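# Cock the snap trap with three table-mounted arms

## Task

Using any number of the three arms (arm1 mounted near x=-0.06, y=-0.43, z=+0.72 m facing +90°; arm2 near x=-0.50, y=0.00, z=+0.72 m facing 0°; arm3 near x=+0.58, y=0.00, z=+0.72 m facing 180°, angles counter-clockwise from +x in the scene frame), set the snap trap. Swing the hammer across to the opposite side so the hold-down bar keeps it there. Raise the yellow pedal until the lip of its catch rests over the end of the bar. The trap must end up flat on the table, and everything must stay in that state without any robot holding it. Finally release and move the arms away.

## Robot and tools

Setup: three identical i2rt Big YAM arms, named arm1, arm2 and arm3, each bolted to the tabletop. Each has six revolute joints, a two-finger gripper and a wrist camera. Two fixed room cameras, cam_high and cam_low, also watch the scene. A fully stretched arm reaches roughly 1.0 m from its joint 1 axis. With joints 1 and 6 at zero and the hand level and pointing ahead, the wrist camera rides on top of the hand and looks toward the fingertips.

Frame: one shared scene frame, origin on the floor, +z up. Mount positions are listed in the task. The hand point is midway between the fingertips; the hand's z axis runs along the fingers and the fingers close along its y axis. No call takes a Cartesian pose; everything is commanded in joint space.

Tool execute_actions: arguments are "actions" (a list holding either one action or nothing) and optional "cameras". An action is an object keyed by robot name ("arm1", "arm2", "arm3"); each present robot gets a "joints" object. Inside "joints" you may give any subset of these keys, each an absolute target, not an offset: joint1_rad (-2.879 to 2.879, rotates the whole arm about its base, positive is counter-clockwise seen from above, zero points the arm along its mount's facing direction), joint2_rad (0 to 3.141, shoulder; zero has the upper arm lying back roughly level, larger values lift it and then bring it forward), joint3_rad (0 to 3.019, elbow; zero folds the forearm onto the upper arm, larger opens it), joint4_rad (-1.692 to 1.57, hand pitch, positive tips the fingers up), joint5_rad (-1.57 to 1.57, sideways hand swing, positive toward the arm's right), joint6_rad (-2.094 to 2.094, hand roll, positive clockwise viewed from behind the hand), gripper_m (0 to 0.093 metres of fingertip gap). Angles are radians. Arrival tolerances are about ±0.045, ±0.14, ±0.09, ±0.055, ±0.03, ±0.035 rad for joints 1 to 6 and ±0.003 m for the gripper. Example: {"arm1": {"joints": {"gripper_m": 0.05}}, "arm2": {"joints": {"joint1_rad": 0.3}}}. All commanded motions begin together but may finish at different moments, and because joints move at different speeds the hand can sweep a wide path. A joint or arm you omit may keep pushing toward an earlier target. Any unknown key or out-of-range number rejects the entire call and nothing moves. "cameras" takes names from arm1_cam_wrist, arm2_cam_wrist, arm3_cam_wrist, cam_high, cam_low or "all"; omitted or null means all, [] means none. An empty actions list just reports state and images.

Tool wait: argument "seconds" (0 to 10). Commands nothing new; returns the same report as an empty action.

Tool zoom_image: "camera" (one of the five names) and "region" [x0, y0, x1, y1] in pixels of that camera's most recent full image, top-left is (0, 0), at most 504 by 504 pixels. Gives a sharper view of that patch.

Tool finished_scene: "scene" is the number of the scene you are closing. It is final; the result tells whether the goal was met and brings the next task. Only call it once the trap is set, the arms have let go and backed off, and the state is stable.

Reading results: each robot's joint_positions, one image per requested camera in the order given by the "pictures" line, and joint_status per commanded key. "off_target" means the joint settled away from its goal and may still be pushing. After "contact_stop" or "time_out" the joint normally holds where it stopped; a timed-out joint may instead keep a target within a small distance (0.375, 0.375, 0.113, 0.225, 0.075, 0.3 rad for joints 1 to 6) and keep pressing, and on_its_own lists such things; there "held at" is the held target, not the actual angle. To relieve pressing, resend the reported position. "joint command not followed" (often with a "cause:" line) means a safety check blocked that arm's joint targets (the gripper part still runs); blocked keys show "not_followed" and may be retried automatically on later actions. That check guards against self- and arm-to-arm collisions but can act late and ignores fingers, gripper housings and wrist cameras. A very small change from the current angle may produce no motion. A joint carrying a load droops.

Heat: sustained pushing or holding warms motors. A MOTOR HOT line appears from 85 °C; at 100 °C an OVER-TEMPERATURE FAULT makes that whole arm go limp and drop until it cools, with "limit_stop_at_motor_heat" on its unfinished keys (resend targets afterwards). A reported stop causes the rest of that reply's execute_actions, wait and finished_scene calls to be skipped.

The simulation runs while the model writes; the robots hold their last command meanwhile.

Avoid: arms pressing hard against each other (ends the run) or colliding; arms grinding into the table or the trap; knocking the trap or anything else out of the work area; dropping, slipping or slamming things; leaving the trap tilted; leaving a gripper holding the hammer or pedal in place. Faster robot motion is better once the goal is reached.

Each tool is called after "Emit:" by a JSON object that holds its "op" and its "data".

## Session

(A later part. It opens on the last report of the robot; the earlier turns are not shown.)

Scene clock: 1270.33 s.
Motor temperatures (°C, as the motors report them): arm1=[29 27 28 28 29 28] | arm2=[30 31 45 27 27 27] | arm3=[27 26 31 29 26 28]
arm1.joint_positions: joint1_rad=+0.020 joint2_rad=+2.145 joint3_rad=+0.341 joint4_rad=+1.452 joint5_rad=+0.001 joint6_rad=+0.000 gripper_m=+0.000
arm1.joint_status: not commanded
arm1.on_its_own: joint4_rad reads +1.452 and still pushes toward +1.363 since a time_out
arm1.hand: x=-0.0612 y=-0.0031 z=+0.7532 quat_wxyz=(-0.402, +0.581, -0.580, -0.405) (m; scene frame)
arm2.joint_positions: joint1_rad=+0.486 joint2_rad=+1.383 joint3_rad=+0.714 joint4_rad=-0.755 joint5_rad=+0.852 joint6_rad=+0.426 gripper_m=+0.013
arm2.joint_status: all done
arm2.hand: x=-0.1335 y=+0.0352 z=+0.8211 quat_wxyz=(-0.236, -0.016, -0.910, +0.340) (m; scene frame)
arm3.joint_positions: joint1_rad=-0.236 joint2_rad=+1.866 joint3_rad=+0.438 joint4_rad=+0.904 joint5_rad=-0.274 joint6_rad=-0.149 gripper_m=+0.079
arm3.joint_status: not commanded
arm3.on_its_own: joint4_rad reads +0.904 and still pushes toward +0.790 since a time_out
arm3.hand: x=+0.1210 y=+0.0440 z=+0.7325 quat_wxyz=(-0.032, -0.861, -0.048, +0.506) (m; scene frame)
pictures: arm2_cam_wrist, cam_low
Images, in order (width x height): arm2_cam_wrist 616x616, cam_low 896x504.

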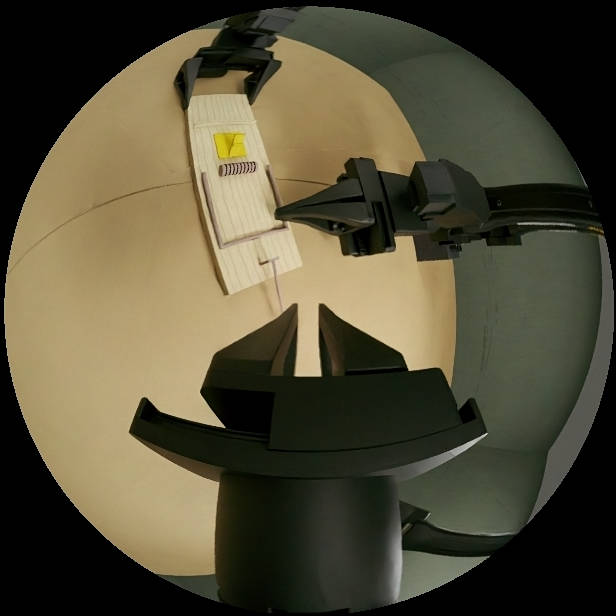

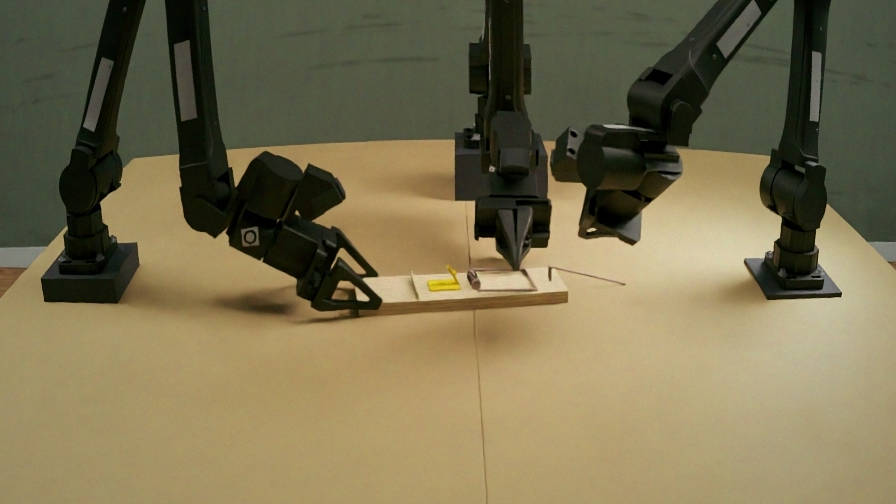

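Emit:
{"op": "execute_actions", "data": {"actions": [{"arm2":{"joints":{"joint1_rad":0.461,"joint2_rad":1.54,"joint4_rad":-0.772}}}], "cameras": ["cam_low","arm2_cam_wrist"]}}

Emit:
{"op": "zoom_image", "data": {"camera": "arm2_cam_wrist", "region": [208, 200, 408, 400]}}

Scene clock: 1282.80 s.
Motor temperatures (°C, as the motors report them): arm1=[29 27 28 28 29 28] | arm2=[30 30 43 27 28 27] | arm3=[27 26 31 29 26 28]
arm1.joint_positions: joint1_rad=+0.020 joint2_rad=+2.145 joint3_rad=+0.341 joint4_rad=+1.452 joint5_rad=+0.001 joint6_rad=+0.000 gripper_m=+0.000
arm1.joint_status: not commanded
arm1.on_its_own: joint4_rad reads +1.452 and still pushes toward +1.363 since a time_out
arm1.hand: x=-0.0612 y=-0.0031 z=+0.7532 quat_wxyz=(-0.402, +0.581, -0.580, -0.405) (m; scene frame)
arm2.joint_positions: joint1_rad=+0.470 joint2_rad=+1.530 joint3_rad=+0.714 joint4_rad=-0.764 joint5_rad=+0.853 joint6_rad=+0.427 gripper_m=+0.013
arm2.joint_status: all done
arm2.hand: x=-0.1426 y=+0.0250 z=+0.7743 quat_wxyz=(-0.170, +0.008, -0.912, +0.373) (m; scene frame)
arm3.joint_positions: joint1_rad=-0.236 joint2_rad=+1.866 joint3_rad=+0.438 joint4_rad=+0.904 joint5_rad=-0.274 joint6_rad=-0.149 gripper_m=+0.079
arm3.joint_status: not commanded
arm3.on_its_own: joint4_rad reads +0.904 and still pushes toward +0.790 since a time_out
arm3.hand: x=+0.1210 y=+0.0440 z=+0.7325 quat_wxyz=(-0.032, -0.861, -0.048, +0.506) (m; scene frame)
pictures: arm2_cam_wrist, cam_low
Images, in order (width x height): arm2_cam_wrist 616x616, cam_low 896x504.

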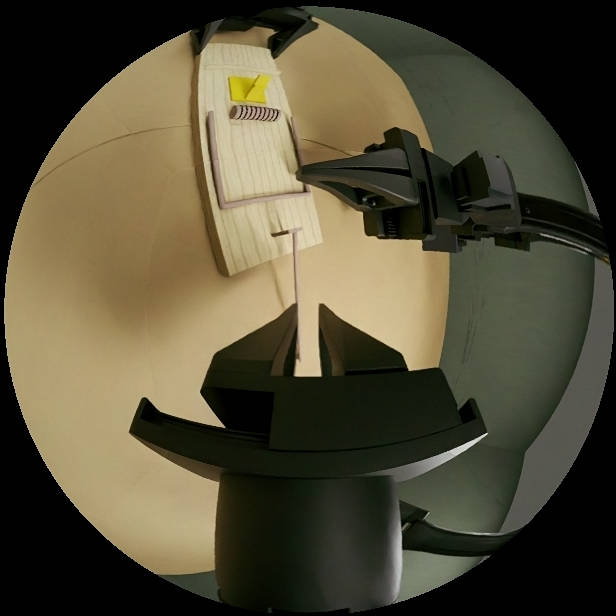

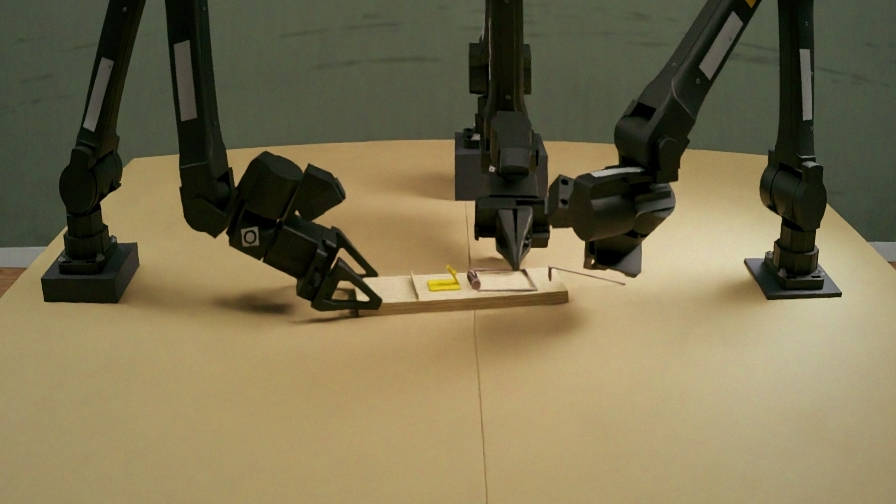

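Region (208, 200, 408, 400) of arm2_cam_wrist's 616x616 image, scaled by 2.520, with more detail than that image has.

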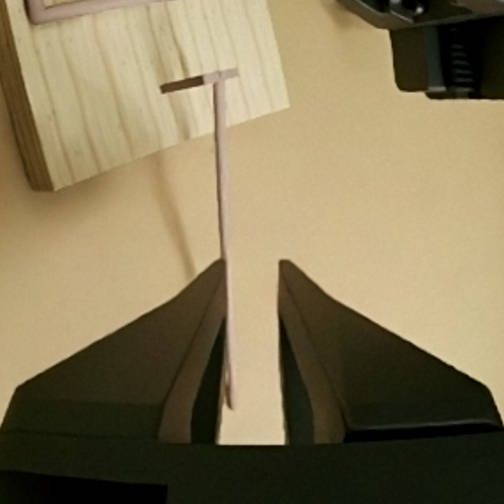

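Emit:
{"op": "execute_actions", "data": {"actions": [{"arm2":{"joints":{"joint1_rad":0.446,"joint2_rad":1.592,"joint3_rad":0.735,"joint4_rad":-0.703,"joint6_rad":0.40}}}], "cameras": ["cam_high","arm2_cam_wrist"]}}

Emit:
{"op": "zoom_image", "data": {"camera": "arm2_cam_wrist", "region": [208, 200, 408, 400]}}

Scene clock: 1305.37 s.
Motor temperatures (°C, as the motors report them): arm1=[29 27 28 28 29 28] | arm2=[30 31 41 27 28 27] | arm3=[27 26 31 29 26 28]
arm1.joint_positions: joint1_rad=+0.020 joint2_rad=+2.145 joint3_rad=+0.341 joint4_rad=+1.452 joint5_rad=+0.001 joint6_rad=+0.000 gripper_m=+0.000
arm1.joint_status: not commanded
arm1.on_its_own: joint4_rad reads +1.452 and still pushes toward +1.363 since a time_out
arm1.hand: x=-0.0612 y=-0.0031 z=+0.7532 quat_wxyz=(-0.402, +0.581, -0.580, -0.405) (m; scene frame)
arm2.joint_positions: joint1_rad=+0.455 joint2_rad=+1.568 joint3_rad=+0.714 joint4_rad=-0.713 joint5_rad=+0.853 joint6_rad=+0.415 gripper_m=+0.013
arm2.joint_status: all done
arm2.hand: x=-0.1366 y=+0.0223 z=+0.7623 quat_wxyz=(-0.170, +0.005, -0.912, +0.373) (m; scene frame)
arm3.joint_positions: joint1_rad=-0.236 joint2_rad=+1.866 joint3_rad=+0.438 joint4_rad=+0.904 joint5_rad=-0.274 joint6_rad=-0.149 gripper_m=+0.079
arm3.joint_status: not commanded
arm3.on_its_own: joint4_rad reads +0.904 and still pushes toward +0.790 since a time_out
arm3.hand: x=+0.1210 y=+0.0440 z=+0.7325 quat_wxyz=(-0.032, -0.861, -0.048, +0.506) (m; scene frame)
pictures: arm2_cam_wrist, cam_high
Images, in order (width x height): arm2_cam_wrist 616x616, cam_high 896x504.

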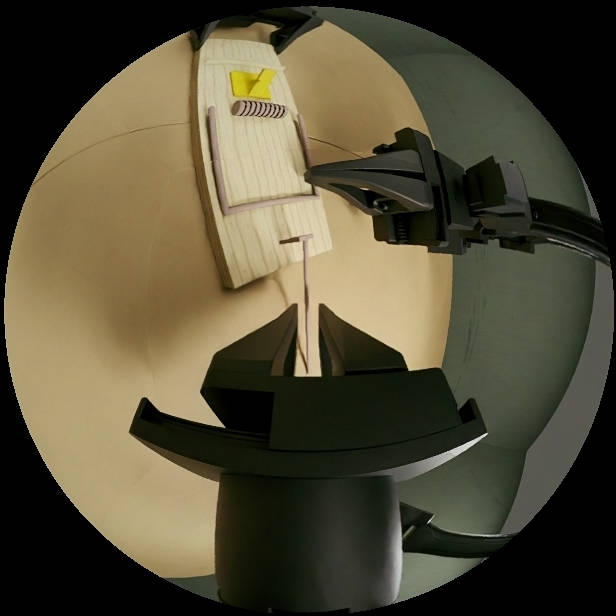

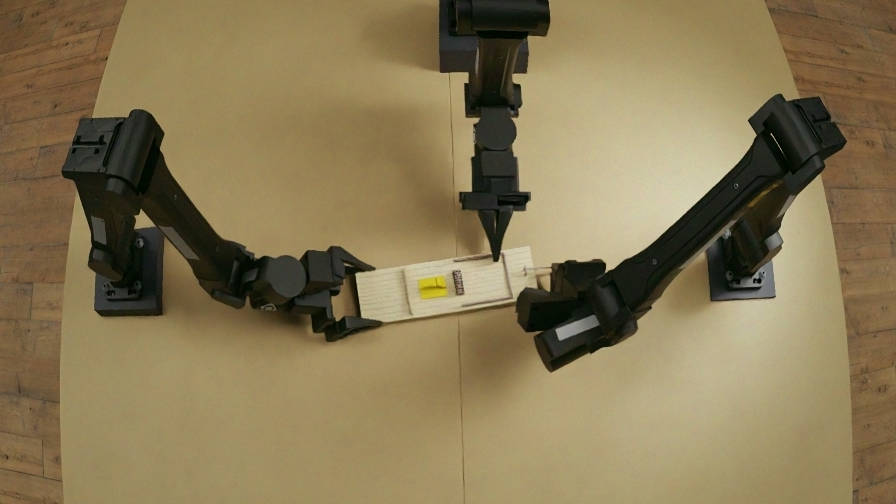

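Region (208, 200, 408, 400) of arm2_cam_wrist's 616x616 image, scaled by 2.520, with more detail than that image has.

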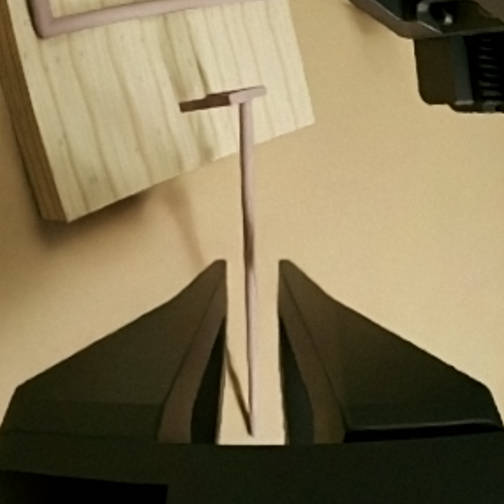

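Emit:
{"op": "execute_actions", "data": {"actions": [{"arm2":{"joints":{"joint1_rad":0.416,"joint2_rad":1.62,"joint4_rad":-0.674,"joint6_rad":0.385}}}], "cameras": ["arm1_cam_wrist","arm2_cam_wrist","arm3_cam_wrist"]}}

Emit:
{"op": "zoom_image", "data": {"camera": "arm2_cam_wrist", "region": [208, 200, 408, 400]}}

Emit:
{"op": "zoom_image", "data": {"camera": "arm1_cam_wrist", "region": [80, 180, 300, 400]}}

Scene clock: 1313.33 s.
Motor temperatures (°C, as the motors report them): arm1=[29 27 28 28 29 28] | arm2=[30 31 41 27 28 27] | arm3=[27 26 31 29 26 28]
arm1.joint_positions: joint1_rad=+0.020 joint2_rad=+2.145 joint3_rad=+0.341 joint4_rad=+1.452 joint5_rad=+0.001 joint6_rad=+0.000 gripper_m=+0.000
arm1.joint_status: not commanded
arm1.on_its_own: joint4_rad reads +1.452 and still pushes toward +1.363 since a time_out
arm1.hand: x=-0.0612 y=-0.0031 z=+0.7532 quat_wxyz=(-0.402, +0.581, -0.580, -0.405) (m; scene frame)
arm2.joint_positions: joint1_rad=+0.423 joint2_rad=+1.593 joint3_rad=+0.714 joint4_rad=-0.684 joint5_rad=+0.853 joint6_rad=+0.400 gripper_m=+0.013
arm2.joint_status: all done
arm2.hand: x=-0.1334 y=+0.0117 z=+0.7542 quat_wxyz=(-0.163, -0.004, -0.912, +0.377) (m; scene frame)
arm3.joint_positions: joint1_rad=-0.236 joint2_rad=+1.866 joint3_rad=+0.438 joint4_rad=+0.904 joint5_rad=-0.274 joint6_rad=-0.149 gripper_m=+0.079
arm3.joint_status: not commanded
arm3.on_its_own: joint4_rad reads +0.904 and still pushes toward +0.790 since a time_out
arm3.hand: x=+0.1210 y=+0.0440 z=+0.7325 quat_wxyz=(-0.032, -0.861, -0.048, +0.506) (m; scene frame)
pictures: arm1_cam_wrist, arm2_cam_wrist, arm3_cam_wrist
Images, in order (width x height): arm1_cam_wrist 616x616, arm2_cam_wrist 616x616, arm3_cam_wrist 616x616.

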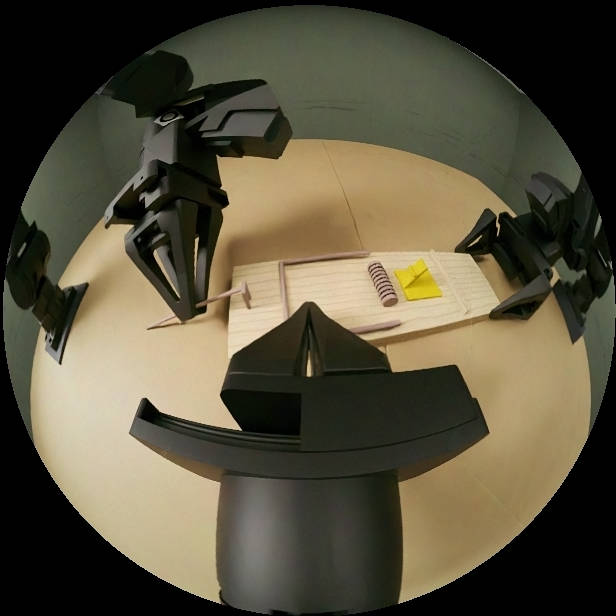

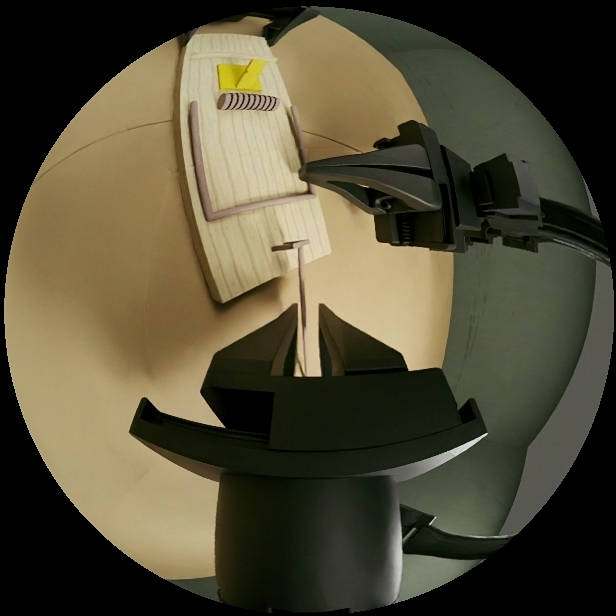

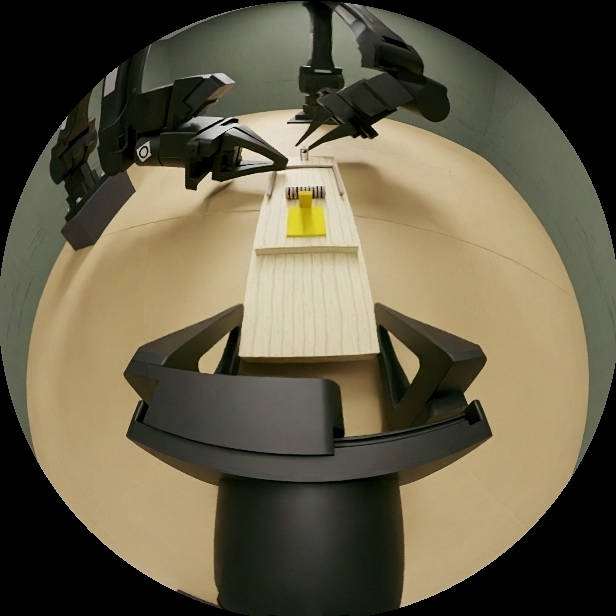

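Region (208, 200, 408, 400) of arm2_cam_wrist's 616x616 image, scaled by 2.520, with more detail than that image has.

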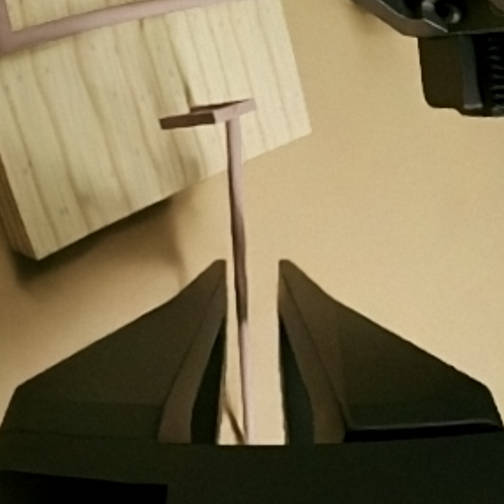

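Region (80, 180, 300, 400) of arm1_cam_wrist's 616x616 image, scaled by 2.291, with more detail than that image has.

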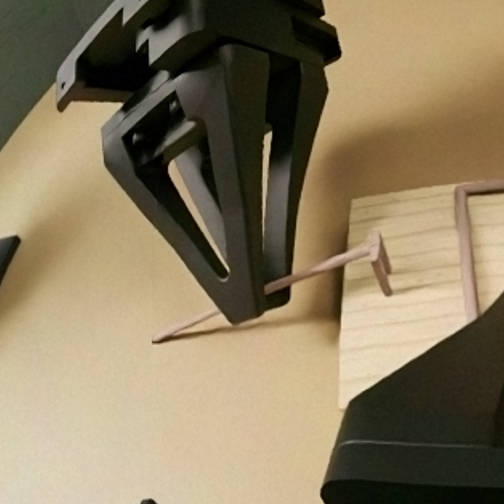

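Emit:
{"op": "zoom_image", "data": {"camera": "arm3_cam_wrist", "region": [260, 100, 360, 200]}}

Region (260, 100, 360, 200) of arm3_cam_wrist's 616x616 image, scaled by 5.040, with more detail than that image has.

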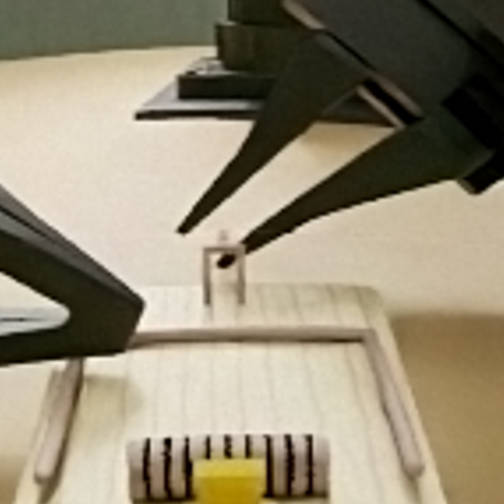

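Emit:
{"op": "execute_actions", "data": {"actions": [{"arm2":{"joints":{"joint1_rad":0.394,"joint2_rad":1.644,"joint4_rad":-0.65}}}], "cameras": ["arm2_cam_wrist","arm3_cam_wrist"]}}

Emit:
{"op": "zoom_image", "data": {"camera": "arm3_cam_wrist", "region": [260, 100, 360, 200]}}

Emit:
{"op": "zoom_image", "data": {"camera": "arm2_cam_wrist", "region": [208, 200, 408, 400]}}

Scene clock: 1323.80 s.
Motor temperatures (°C, as the motors report them): arm1=[29 27 28 28 29 28] | arm2=[30 30 41 27 28 27] | arm3=[27 26 31 29 26 28]
arm1.joint_positions: joint1_rad=+0.020 joint2_rad=+2.145 joint3_rad=+0.341 joint4_rad=+1.452 joint5_rad=+0.001 joint6_rad=+0.000 gripper_m=+0.000
arm1.joint_status: not commanded
arm1.on_its_own: joint4_rad reads +1.452 and still pushes toward +1.363 since a time_out
arm1.hand: x=-0.0612 y=-0.0031 z=+0.7532 quat_wxyz=(-0.402, +0.581, -0.580, -0.405) (m; scene frame)
arm2.joint_positions: joint1_rad=+0.402 joint2_rad=+1.617 joint3_rad=+0.714 joint4_rad=-0.660 joint5_rad=+0.853 joint6_rad=+0.399 gripper_m=+0.013
arm2.joint_status: all done
arm2.hand: x=-0.1314 y=+0.0051 z=+0.7466 quat_wxyz=(-0.159, -0.013, -0.912, +0.378) (m; scene frame)
arm3.joint_positions: joint1_rad=-0.236 joint2_rad=+1.866 joint3_rad=+0.438 joint4_rad=+0.904 joint5_rad=-0.274 joint6_rad=-0.149 gripper_m=+0.079
arm3.joint_status: not commanded
arm3.on_its_own: joint4_rad reads +0.904 and still pushes toward +0.790 since a time_out
arm3.hand: x=+0.1210 y=+0.0440 z=+0.7325 quat_wxyz=(-0.032, -0.861, -0.048, +0.506) (m; scene frame)
pictures: arm2_cam_wrist, arm3_cam_wrist
Images, in order (width x height): arm2_cam_wrist 616x616, arm3_cam_wrist 616x616.

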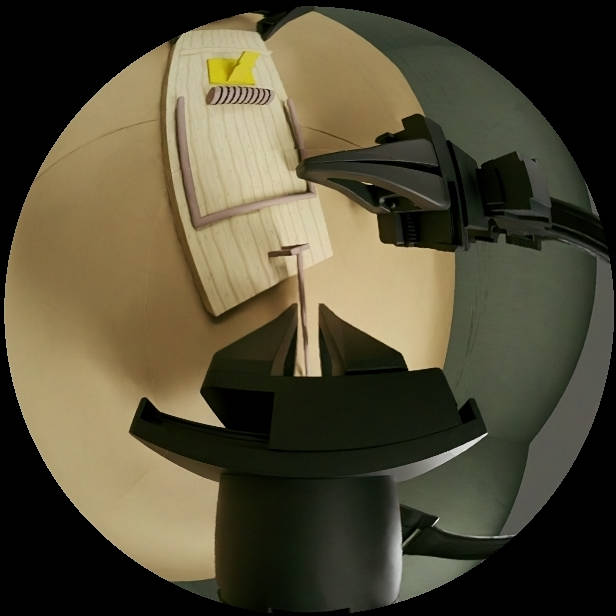

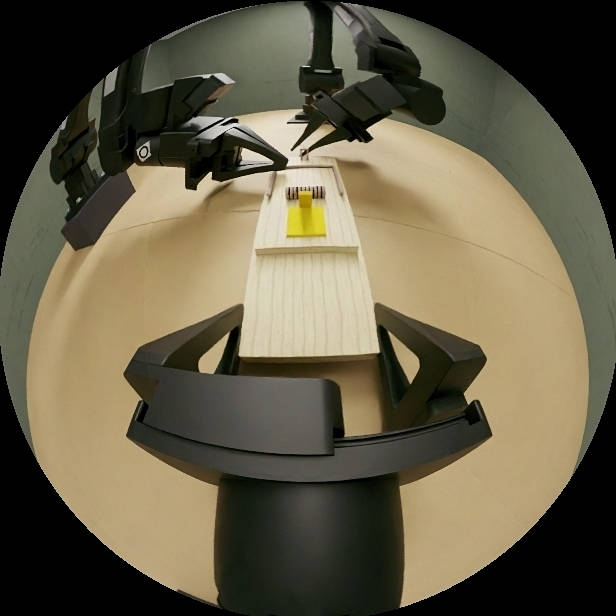

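Region (260, 100, 360, 200) of arm3_cam_wrist's 616x616 image, scaled by 5.040, with more detail than that image has.

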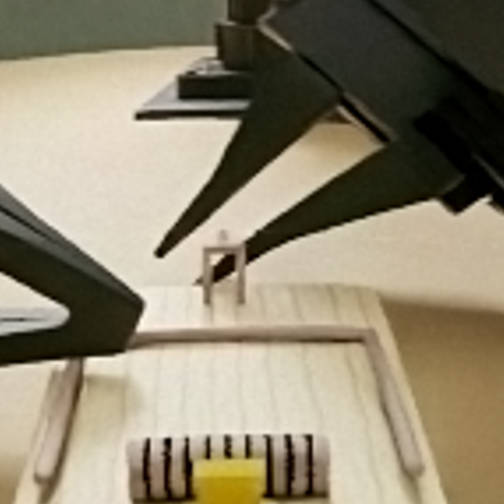

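Region (208, 200, 408, 400) of arm2_cam_wrist's 616x616 image, scaled by 2.520, with more detail than that image has.

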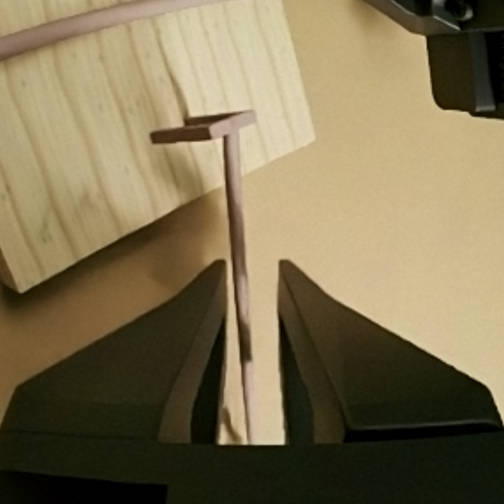

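Emit:
{"op": "execute_actions", "data": {"actions": [{"arm2":{"joints":{"joint1_rad":0.42,"joint2_rad":1.505,"joint3_rad":0.705,"joint4_rad":-0.773,"joint6_rad":-0.125,"gripper_m":0.016}}}], "cameras": ["arm1_cam_wrist","arm2_cam_wrist","arm3_cam_wrist"]}}

Emit:
{"op": "zoom_image", "data": {"camera": "arm3_cam_wrist", "region": [250, 70, 370, 190]}}

Scene clock: 1352.90 s.
Motor temperatures (°C, as the motors report them): arm1=[29 27 28 28 29 28] | arm2=[30 30 40 27 28 27] | arm3=[27 26 31 29 26 28]
arm1.joint_positions: joint1_rad=+0.020 joint2_rad=+2.145 joint3_rad=+0.341 joint4_rad=+1.452 joint5_rad=+0.001 joint6_rad=+0.000 gripper_m=+0.000
arm1.joint_status: not commanded
arm1.on_its_own: joint4_rad reads +1.452 and still pushes toward +1.363 since a time_out
arm1.hand: x=-0.0612 y=-0.0031 z=+0.7532 quat_wxyz=(-0.402, +0.581, -0.580, -0.405) (m; scene frame)
arm2.joint_positions: joint1_rad=+0.410 joint2_rad=+1.505 joint3_rad=+0.706 joint4_rad=-0.764 joint5_rad=+0.853 joint6_rad=-0.110 gripper_m=+0.016
arm2.joint_status: all done
arm2.hand: x=-0.1432 y=+0.0029 z=+0.7799 quat_wxyz=(-0.060, +0.220, -0.885, +0.406) (m; scene frame)
arm3.joint_positions: joint1_rad=-0.236 joint2_rad=+1.866 joint3_rad=+0.438 joint4_rad=+0.904 joint5_rad=-0.274 joint6_rad=-0.149 gripper_m=+0.079
arm3.joint_status: not commanded
arm3.on_its_own: joint4_rad reads +0.904 and still pushes toward +0.790 since a time_out
arm3.hand: x=+0.1210 y=+0.0440 z=+0.7325 quat_wxyz=(-0.032, -0.861, -0.048, +0.506) (m; scene frame)
pictures: arm1_cam_wrist, arm2_cam_wrist, arm3_cam_wrist
Images, in order (width x height): arm1_cam_wrist 616x616, arm2_cam_wrist 616x616, arm3_cam_wrist 616x616.

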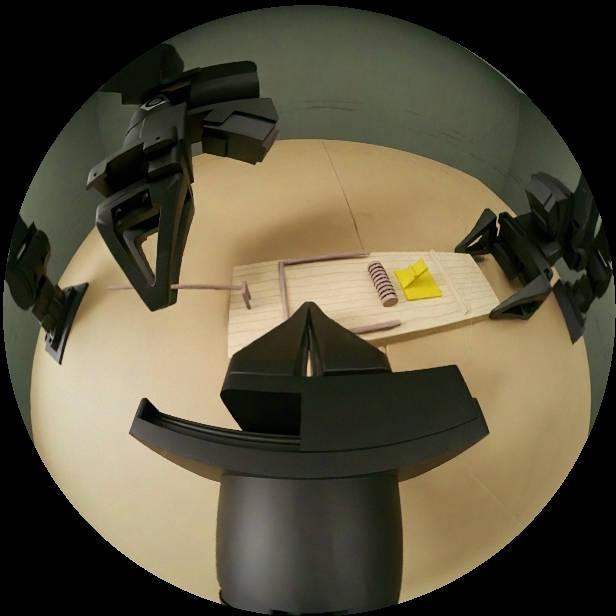

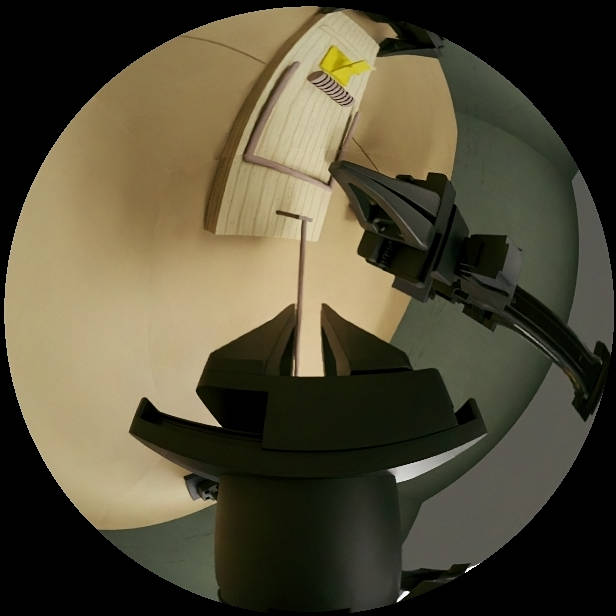

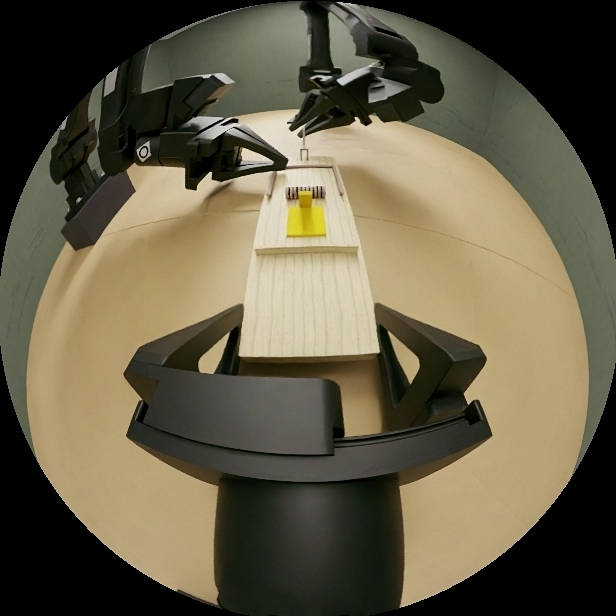

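Region (250, 70, 370, 190) of arm3_cam_wrist's 616x616 image, scaled by 4.200, with more detail than that image has.

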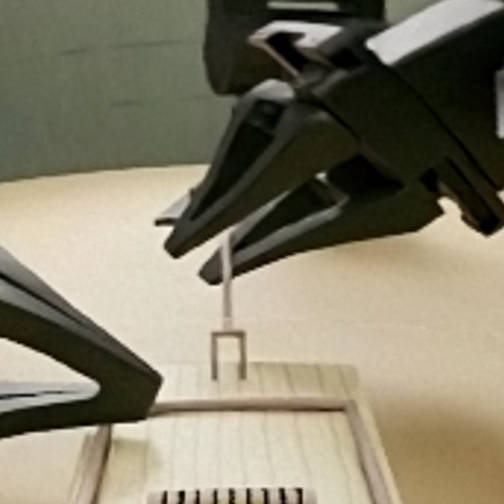

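Emit:
{"op": "execute_actions", "data": {"actions": [{"arm2":{"joints":{"joint1_rad":0.381,"joint2_rad":1.497,"joint3_rad":0.83,"joint4_rad":-0.875,"joint6_rad":-0.80,"gripper_m":0.02}}}], "cameras": ["arm1_cam_wrist","arm3_cam_wrist"]}}

Emit:
{"op": "zoom_image", "data": {"camera": "arm3_cam_wrist", "region": [240, 50, 380, 190]}}

Scene clock: 1361.53 s.
Motor temperatures (°C, as the motors report them): arm1=[29 27 28 28 29 28] | arm2=[30 31 40 27 28 27] | arm3=[27 26 31 29 26 28]
arm1.joint_positions: joint1_rad=+0.020 joint2_rad=+2.145 joint3_rad=+0.341 joint4_rad=+1.452 joint5_rad=+0.001 joint6_rad=+0.000 gripper_m=+0.000
arm1.joint_status: not commanded
arm1.on_its_own: joint4_rad reads +1.452 and still pushes toward +1.363 since a time_out
arm1.hand: x=-0.0612 y=-0.0031 z=+0.7532 quat_wxyz=(-0.402, +0.581, -0.580, -0.405) (m; scene frame)
arm2.joint_positions: joint1_rad=+0.389 joint2_rad=+1.505 joint3_rad=+0.809 joint4_rad=-0.866 joint5_rad=+0.853 joint6_rad=-0.785 gripper_m=+0.020
arm2.joint_status: all done
arm2.hand: x=-0.1177 y=+0.0047 z=+0.8090 quat_wxyz=(+0.081, +0.492, -0.768, +0.402) (m; scene frame)
arm3.joint_positions: joint1_rad=-0.236 joint2_rad=+1.866 joint3_rad=+0.438 joint4_rad=+0.904 joint5_rad=-0.274 joint6_rad=-0.149 gripper_m=+0.079
arm3.joint_status: not commanded
arm3.on_its_own: joint4_rad reads +0.904 and still pushes toward +0.790 since a time_out
arm3.hand: x=+0.1210 y=+0.0440 z=+0.7325 quat_wxyz=(-0.032, -0.861, -0.048, +0.506) (m; scene frame)
pictures: arm1_cam_wrist, arm3_cam_wrist
Images, in order (width x height): arm1_cam_wrist 616x616, arm3_cam_wrist 616x616.

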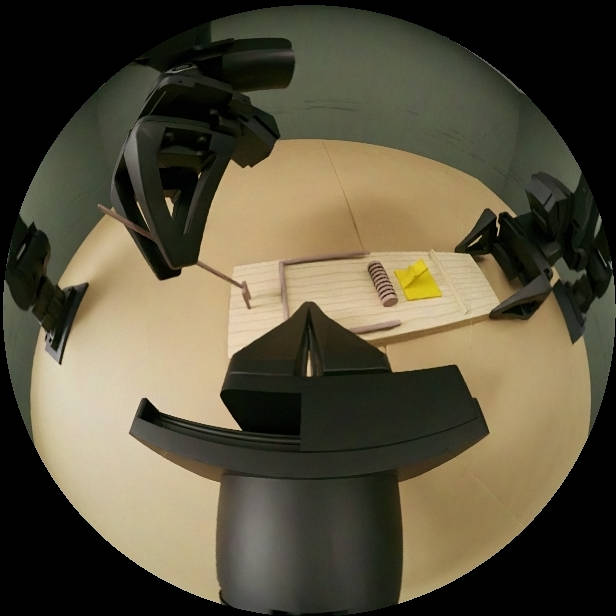

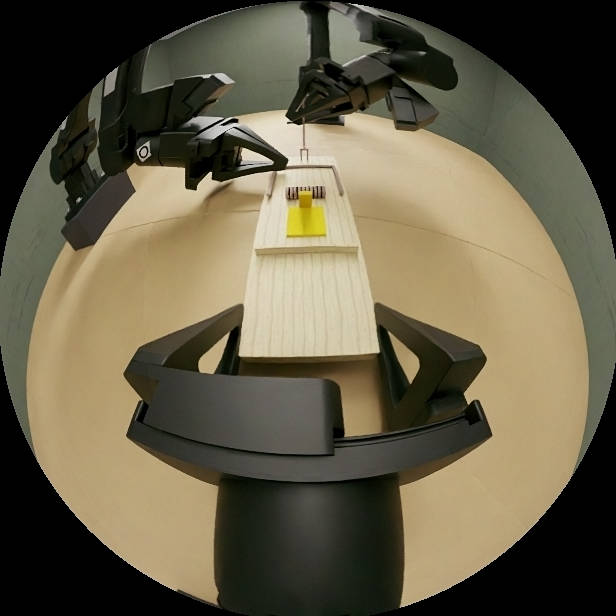

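Region (240, 50, 380, 190) of arm3_cam_wrist's 616x616 image, scaled by 3.600, with more detail than that image has.

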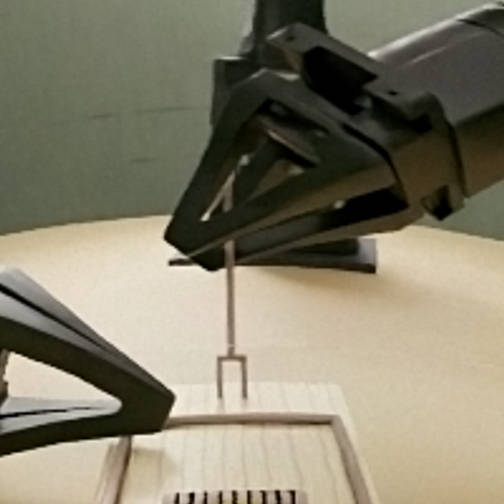

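Emit:
{"op": "execute_actions", "data": {"actions": [{"arm2":{"joints":{"joint1_rad":0.360,"joint2_rad":1.585,"joint3_rad":0.928,"joint4_rad":-0.923,"joint6_rad":-1.52}}}], "cameras": ["arm1_cam_wrist","arm3_cam_wrist"]}}

Emit:
{"op": "zoom_image", "data": {"camera": "arm3_cam_wrist", "region": [220, 30, 400, 210]}}

Scene clock: 1365.97 s.
Motor temperatures (°C, as the motors report them): arm1=[29 27 28 28 29 28] | arm2=[30 31 40 27 28 27] | arm3=[27 26 31 29 26 28]
arm1.joint_positions: joint1_rad=+0.020 joint2_rad=+2.145 joint3_rad=+0.341 joint4_rad=+1.452 joint5_rad=+0.001 joint6_rad=+0.000 gripper_m=+0.000
arm1.joint_status: not commanded
arm1.on_its_own: joint4_rad reads +1.452 and still pushes toward +1.363 since a time_out
arm1.hand: x=-0.0612 y=-0.0031 z=+0.7532 quat_wxyz=(-0.402, +0.581, -0.580, -0.405) (m; scene frame)
arm2.joint_positions: joint1_rad=+0.368 joint2_rad=+1.558 joint3_rad=+0.901 joint4_rad=-0.914 joint5_rad=+0.853 joint6_rad=-1.505 gripper_m=+0.020
arm2.joint_status: all done
arm2.hand: x=-0.0916 y=+0.0058 z=+0.8175 quat_wxyz=(+0.225, +0.727, -0.551, +0.343) (m; scene frame)
arm3.joint_positions: joint1_rad=-0.236 joint2_rad=+1.866 joint3_rad=+0.438 joint4_rad=+0.904 joint5_rad=-0.274 joint6_rad=-0.149 gripper_m=+0.079
arm3.joint_status: not commanded
arm3.on_its_own: joint4_rad reads +0.904 and still pushes toward +0.790 since a time_out
arm3.hand: x=+0.1210 y=+0.0440 z=+0.7325 quat_wxyz=(-0.032, -0.861, -0.048, +0.506) (m; scene frame)
pictures: arm1_cam_wrist, arm3_cam_wrist
Images, in order (width x height): arm1_cam_wrist 616x616, arm3_cam_wrist 616x616.

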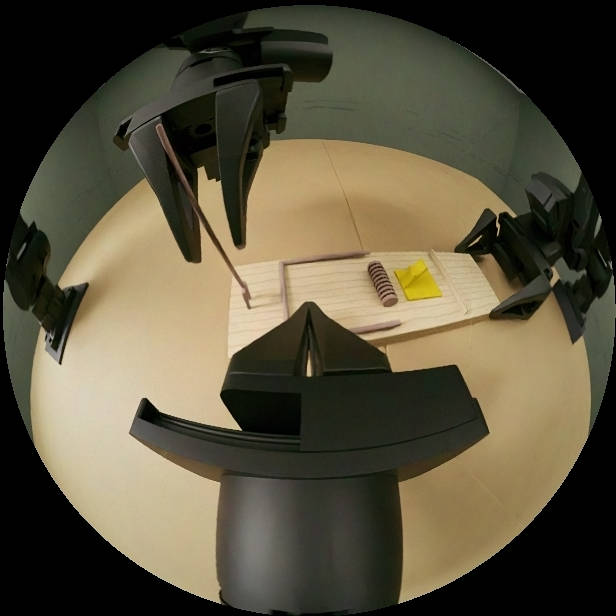

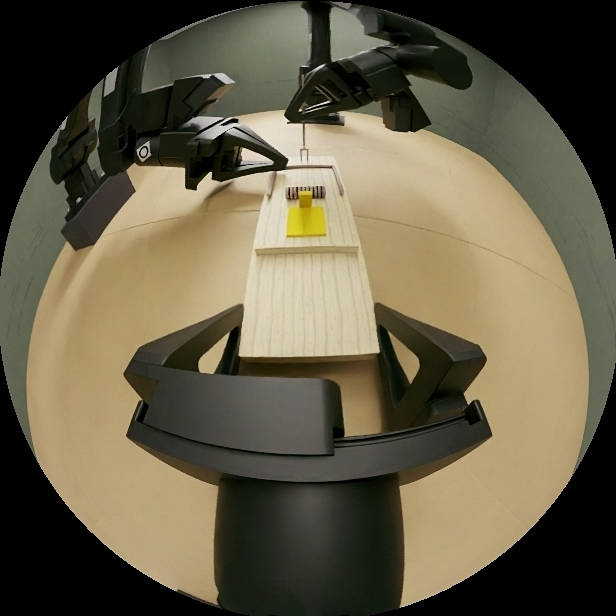

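Region (220, 30, 400, 210) of arm3_cam_wrist's 616x616 image, scaled by 2.800, with more detail than that image has.

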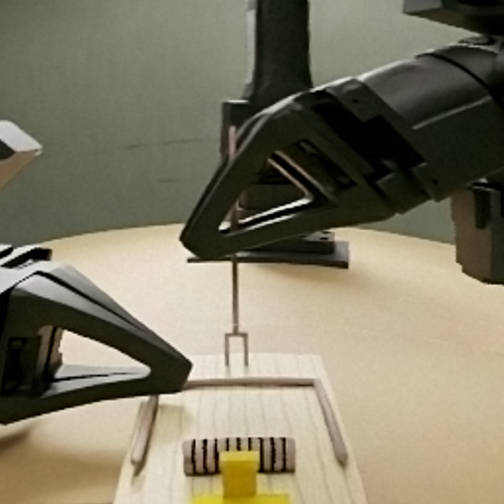

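Emit:
{"op": "execute_actions", "data": {"actions": [{"arm2":{"joints":{"joint1_rad":0.355,"joint2_rad":1.66,"joint3_rad":1.003,"joint6_rad":-2.09,"gripper_m":0.024}}}], "cameras": ["arm1_cam_wrist","arm3_cam_wrist"]}}

Emit:
{"op": "zoom_image", "data": {"camera": "arm3_cam_wrist", "region": [220, 30, 400, 210]}}

Scene clock: 1393.27 s.
Motor temperatures (°C, as the motors report them): arm1=[29 27 28 28 29 28] | arm2=[30 31 42 27 28 27] | arm3=[27 26 31 29 26 28]
arm1.joint_positions: joint1_rad=+0.020 joint2_rad=+2.145 joint3_rad=+0.341 joint4_rad=+1.452 joint5_rad=+0.001 joint6_rad=+0.000 gripper_m=+0.000
arm1.joint_status: not commanded
arm1.on_its_own: joint4_rad reads +1.452 and still pushes toward +1.363 since a time_out
arm1.hand: x=-0.0612 y=-0.0031 z=+0.7532 quat_wxyz=(-0.402, +0.581, -0.580, -0.405) (m; scene frame)
arm2.joint_positions: joint1_rad=+0.366 joint2_rad=+1.635 joint3_rad=+0.973 joint4_rad=-0.918 joint5_rad=+0.853 joint6_rad=-2.076 gripper_m=+0.024
arm2.joint_status: all done
arm2.hand: x=-0.0668 y=+0.0138 z=+0.8102 quat_wxyz=(+0.315, +0.853, -0.323, +0.263) (m; scene frame)
arm3.joint_positions: joint1_rad=-0.236 joint2_rad=+1.866 joint3_rad=+0.438 joint4_rad=+0.904 joint5_rad=-0.274 joint6_rad=-0.149 gripper_m=+0.079
arm3.joint_status: not commanded
arm3.on_its_own: joint4_rad reads +0.904 and still pushes toward +0.790 since a time_out
arm3.hand: x=+0.1210 y=+0.0440 z=+0.7325 quat_wxyz=(-0.032, -0.861, -0.048, +0.506) (m; scene frame)
pictures: arm1_cam_wrist, arm3_cam_wrist
Images, in order (width x height): arm1_cam_wrist 616x616, arm3_cam_wrist 616x616.

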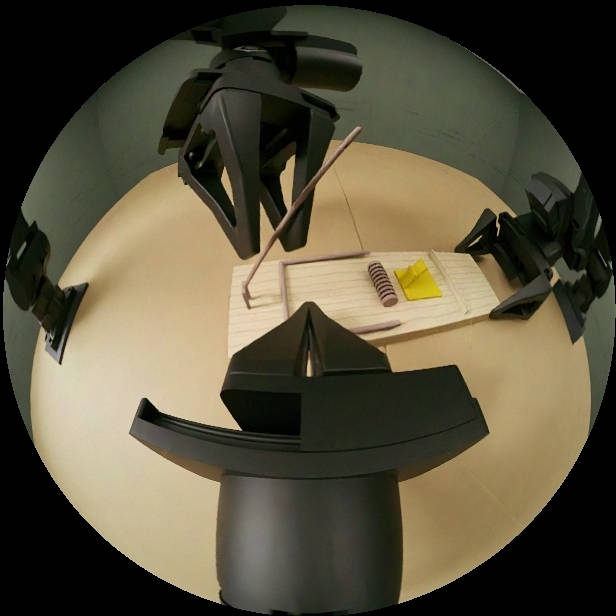

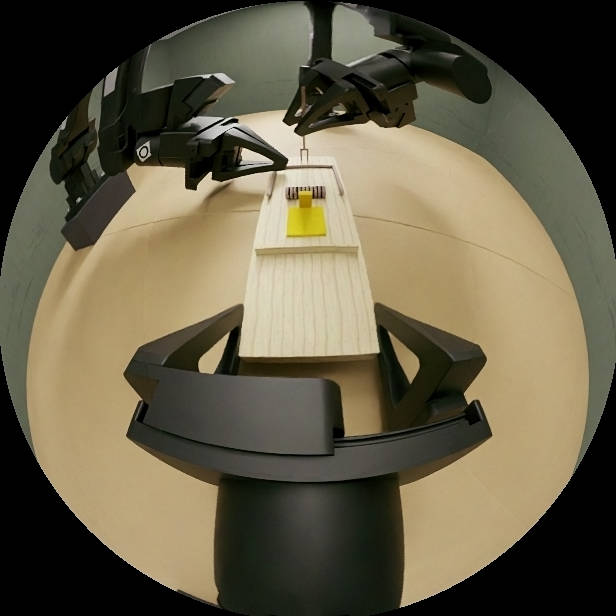

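Region (220, 30, 400, 210) of arm3_cam_wrist's 616x616 image, scaled by 2.800, with more detail than that image has.

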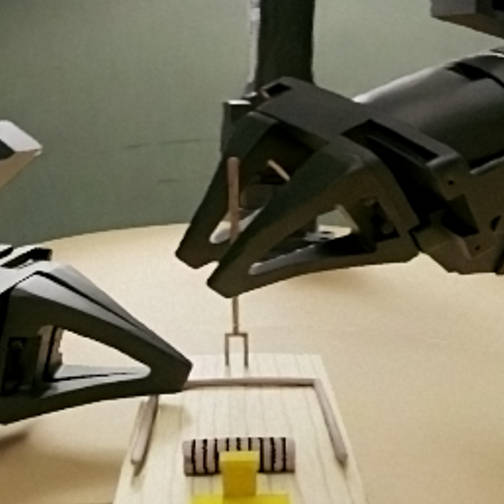

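Emit:
{"op": "execute_actions", "data": {"actions": [{"arm2":{"joints":{"joint1_rad":0.351,"joint2_rad":1.751,"joint3_rad":1.038,"joint4_rad":-0.844,"gripper_m":0.03}}}], "cameras": ["arm1_cam_wrist","arm3_cam_wrist"]}}

Emit:
{"op": "zoom_image", "data": {"camera": "arm3_cam_wrist", "region": [240, 80, 380, 220]}}

Emit:
{"op": "zoom_image", "data": {"camera": "arm1_cam_wrist", "region": [220, 150, 460, 350]}}

Scene clock: 1402.83 s.
Motor temperatures (°C, as the motors report them): arm1=[29 27 28 28 29 28] | arm2=[30 31 42 27 28 27] | arm3=[27 26 31 29 26 28]
arm1.joint_positions: joint1_rad=+0.020 joint2_rad=+2.145 joint3_rad=+0.341 joint4_rad=+1.452 joint5_rad=+0.001 joint6_rad=+0.000 gripper_m=+0.000
arm1.joint_status: not commanded
arm1.on_its_own: joint4_rad reads +1.452 and still pushes toward +1.363 since a time_out
arm1.hand: x=-0.0612 y=-0.0031 z=+0.7532 quat_wxyz=(-0.402, +0.581, -0.580, -0.405) (m; scene frame)
arm2.joint_positions: joint1_rad=+0.362 joint2_rad=+1.730 joint3_rad=+1.012 joint4_rad=-0.852 joint5_rad=+0.853 joint6_rad=-2.077 gripper_m=+0.030
arm2.joint_status: all done
arm2.hand: x=-0.0449 y=+0.0198 z=+0.7833 quat_wxyz=(+0.313, +0.852, -0.326, +0.265) (m; scene frame)
arm3.joint_positions: joint1_rad=-0.236 joint2_rad=+1.866 joint3_rad=+0.438 joint4_rad=+0.904 joint5_rad=-0.274 joint6_rad=-0.149 gripper_m=+0.079
arm3.joint_status: not commanded
arm3.on_its_own: joint4_rad reads +0.904 and still pushes toward +0.790 since a time_out
arm3.hand: x=+0.1210 y=+0.0440 z=+0.7325 quat_wxyz=(-0.032, -0.861, -0.048, +0.506) (m; scene frame)
pictures: arm1_cam_wrist, arm3_cam_wrist
Images, in order (width x height): arm1_cam_wrist 616x616, arm3_cam_wrist 616x616.

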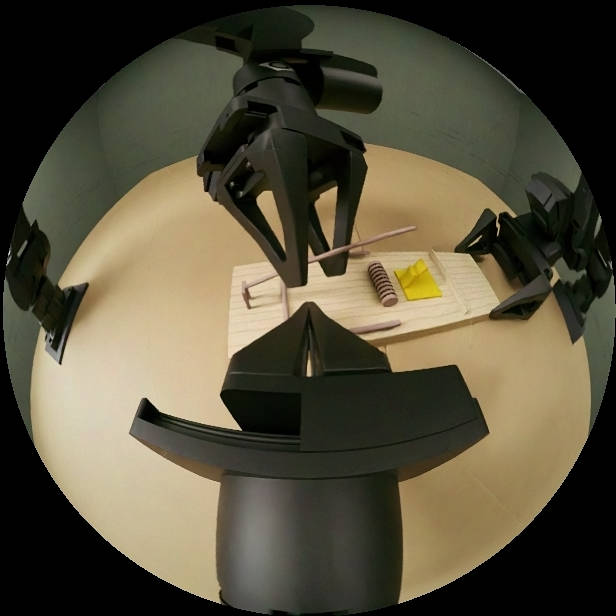

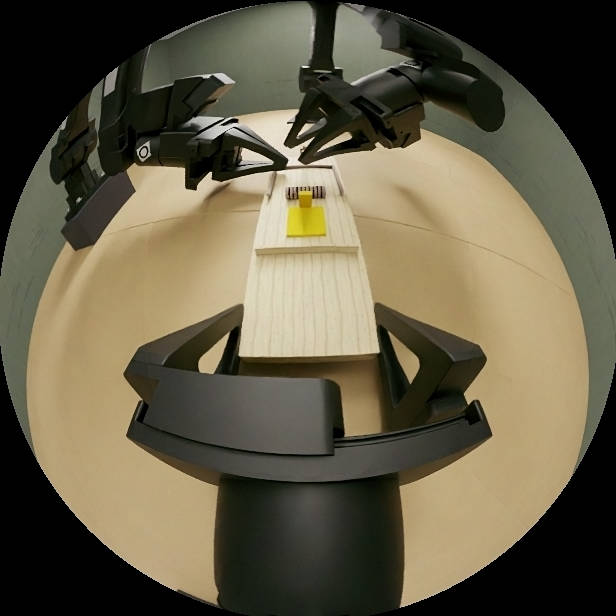

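Region (240, 80, 380, 220) of arm3_cam_wrist's 616x616 image, scaled by 3.600, with more detail than that image has.

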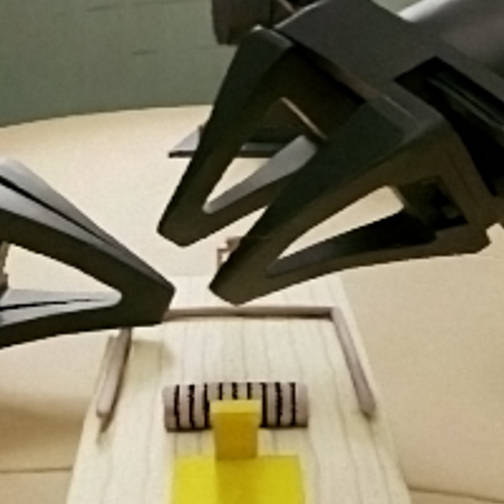

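Region (220, 150, 460, 350) of arm1_cam_wrist's 616x616 image, scaled by 2.100, with more detail than that image has.

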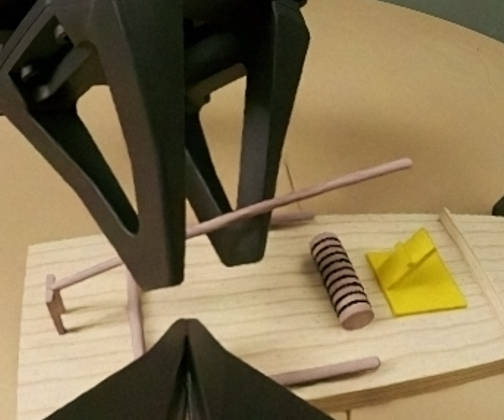

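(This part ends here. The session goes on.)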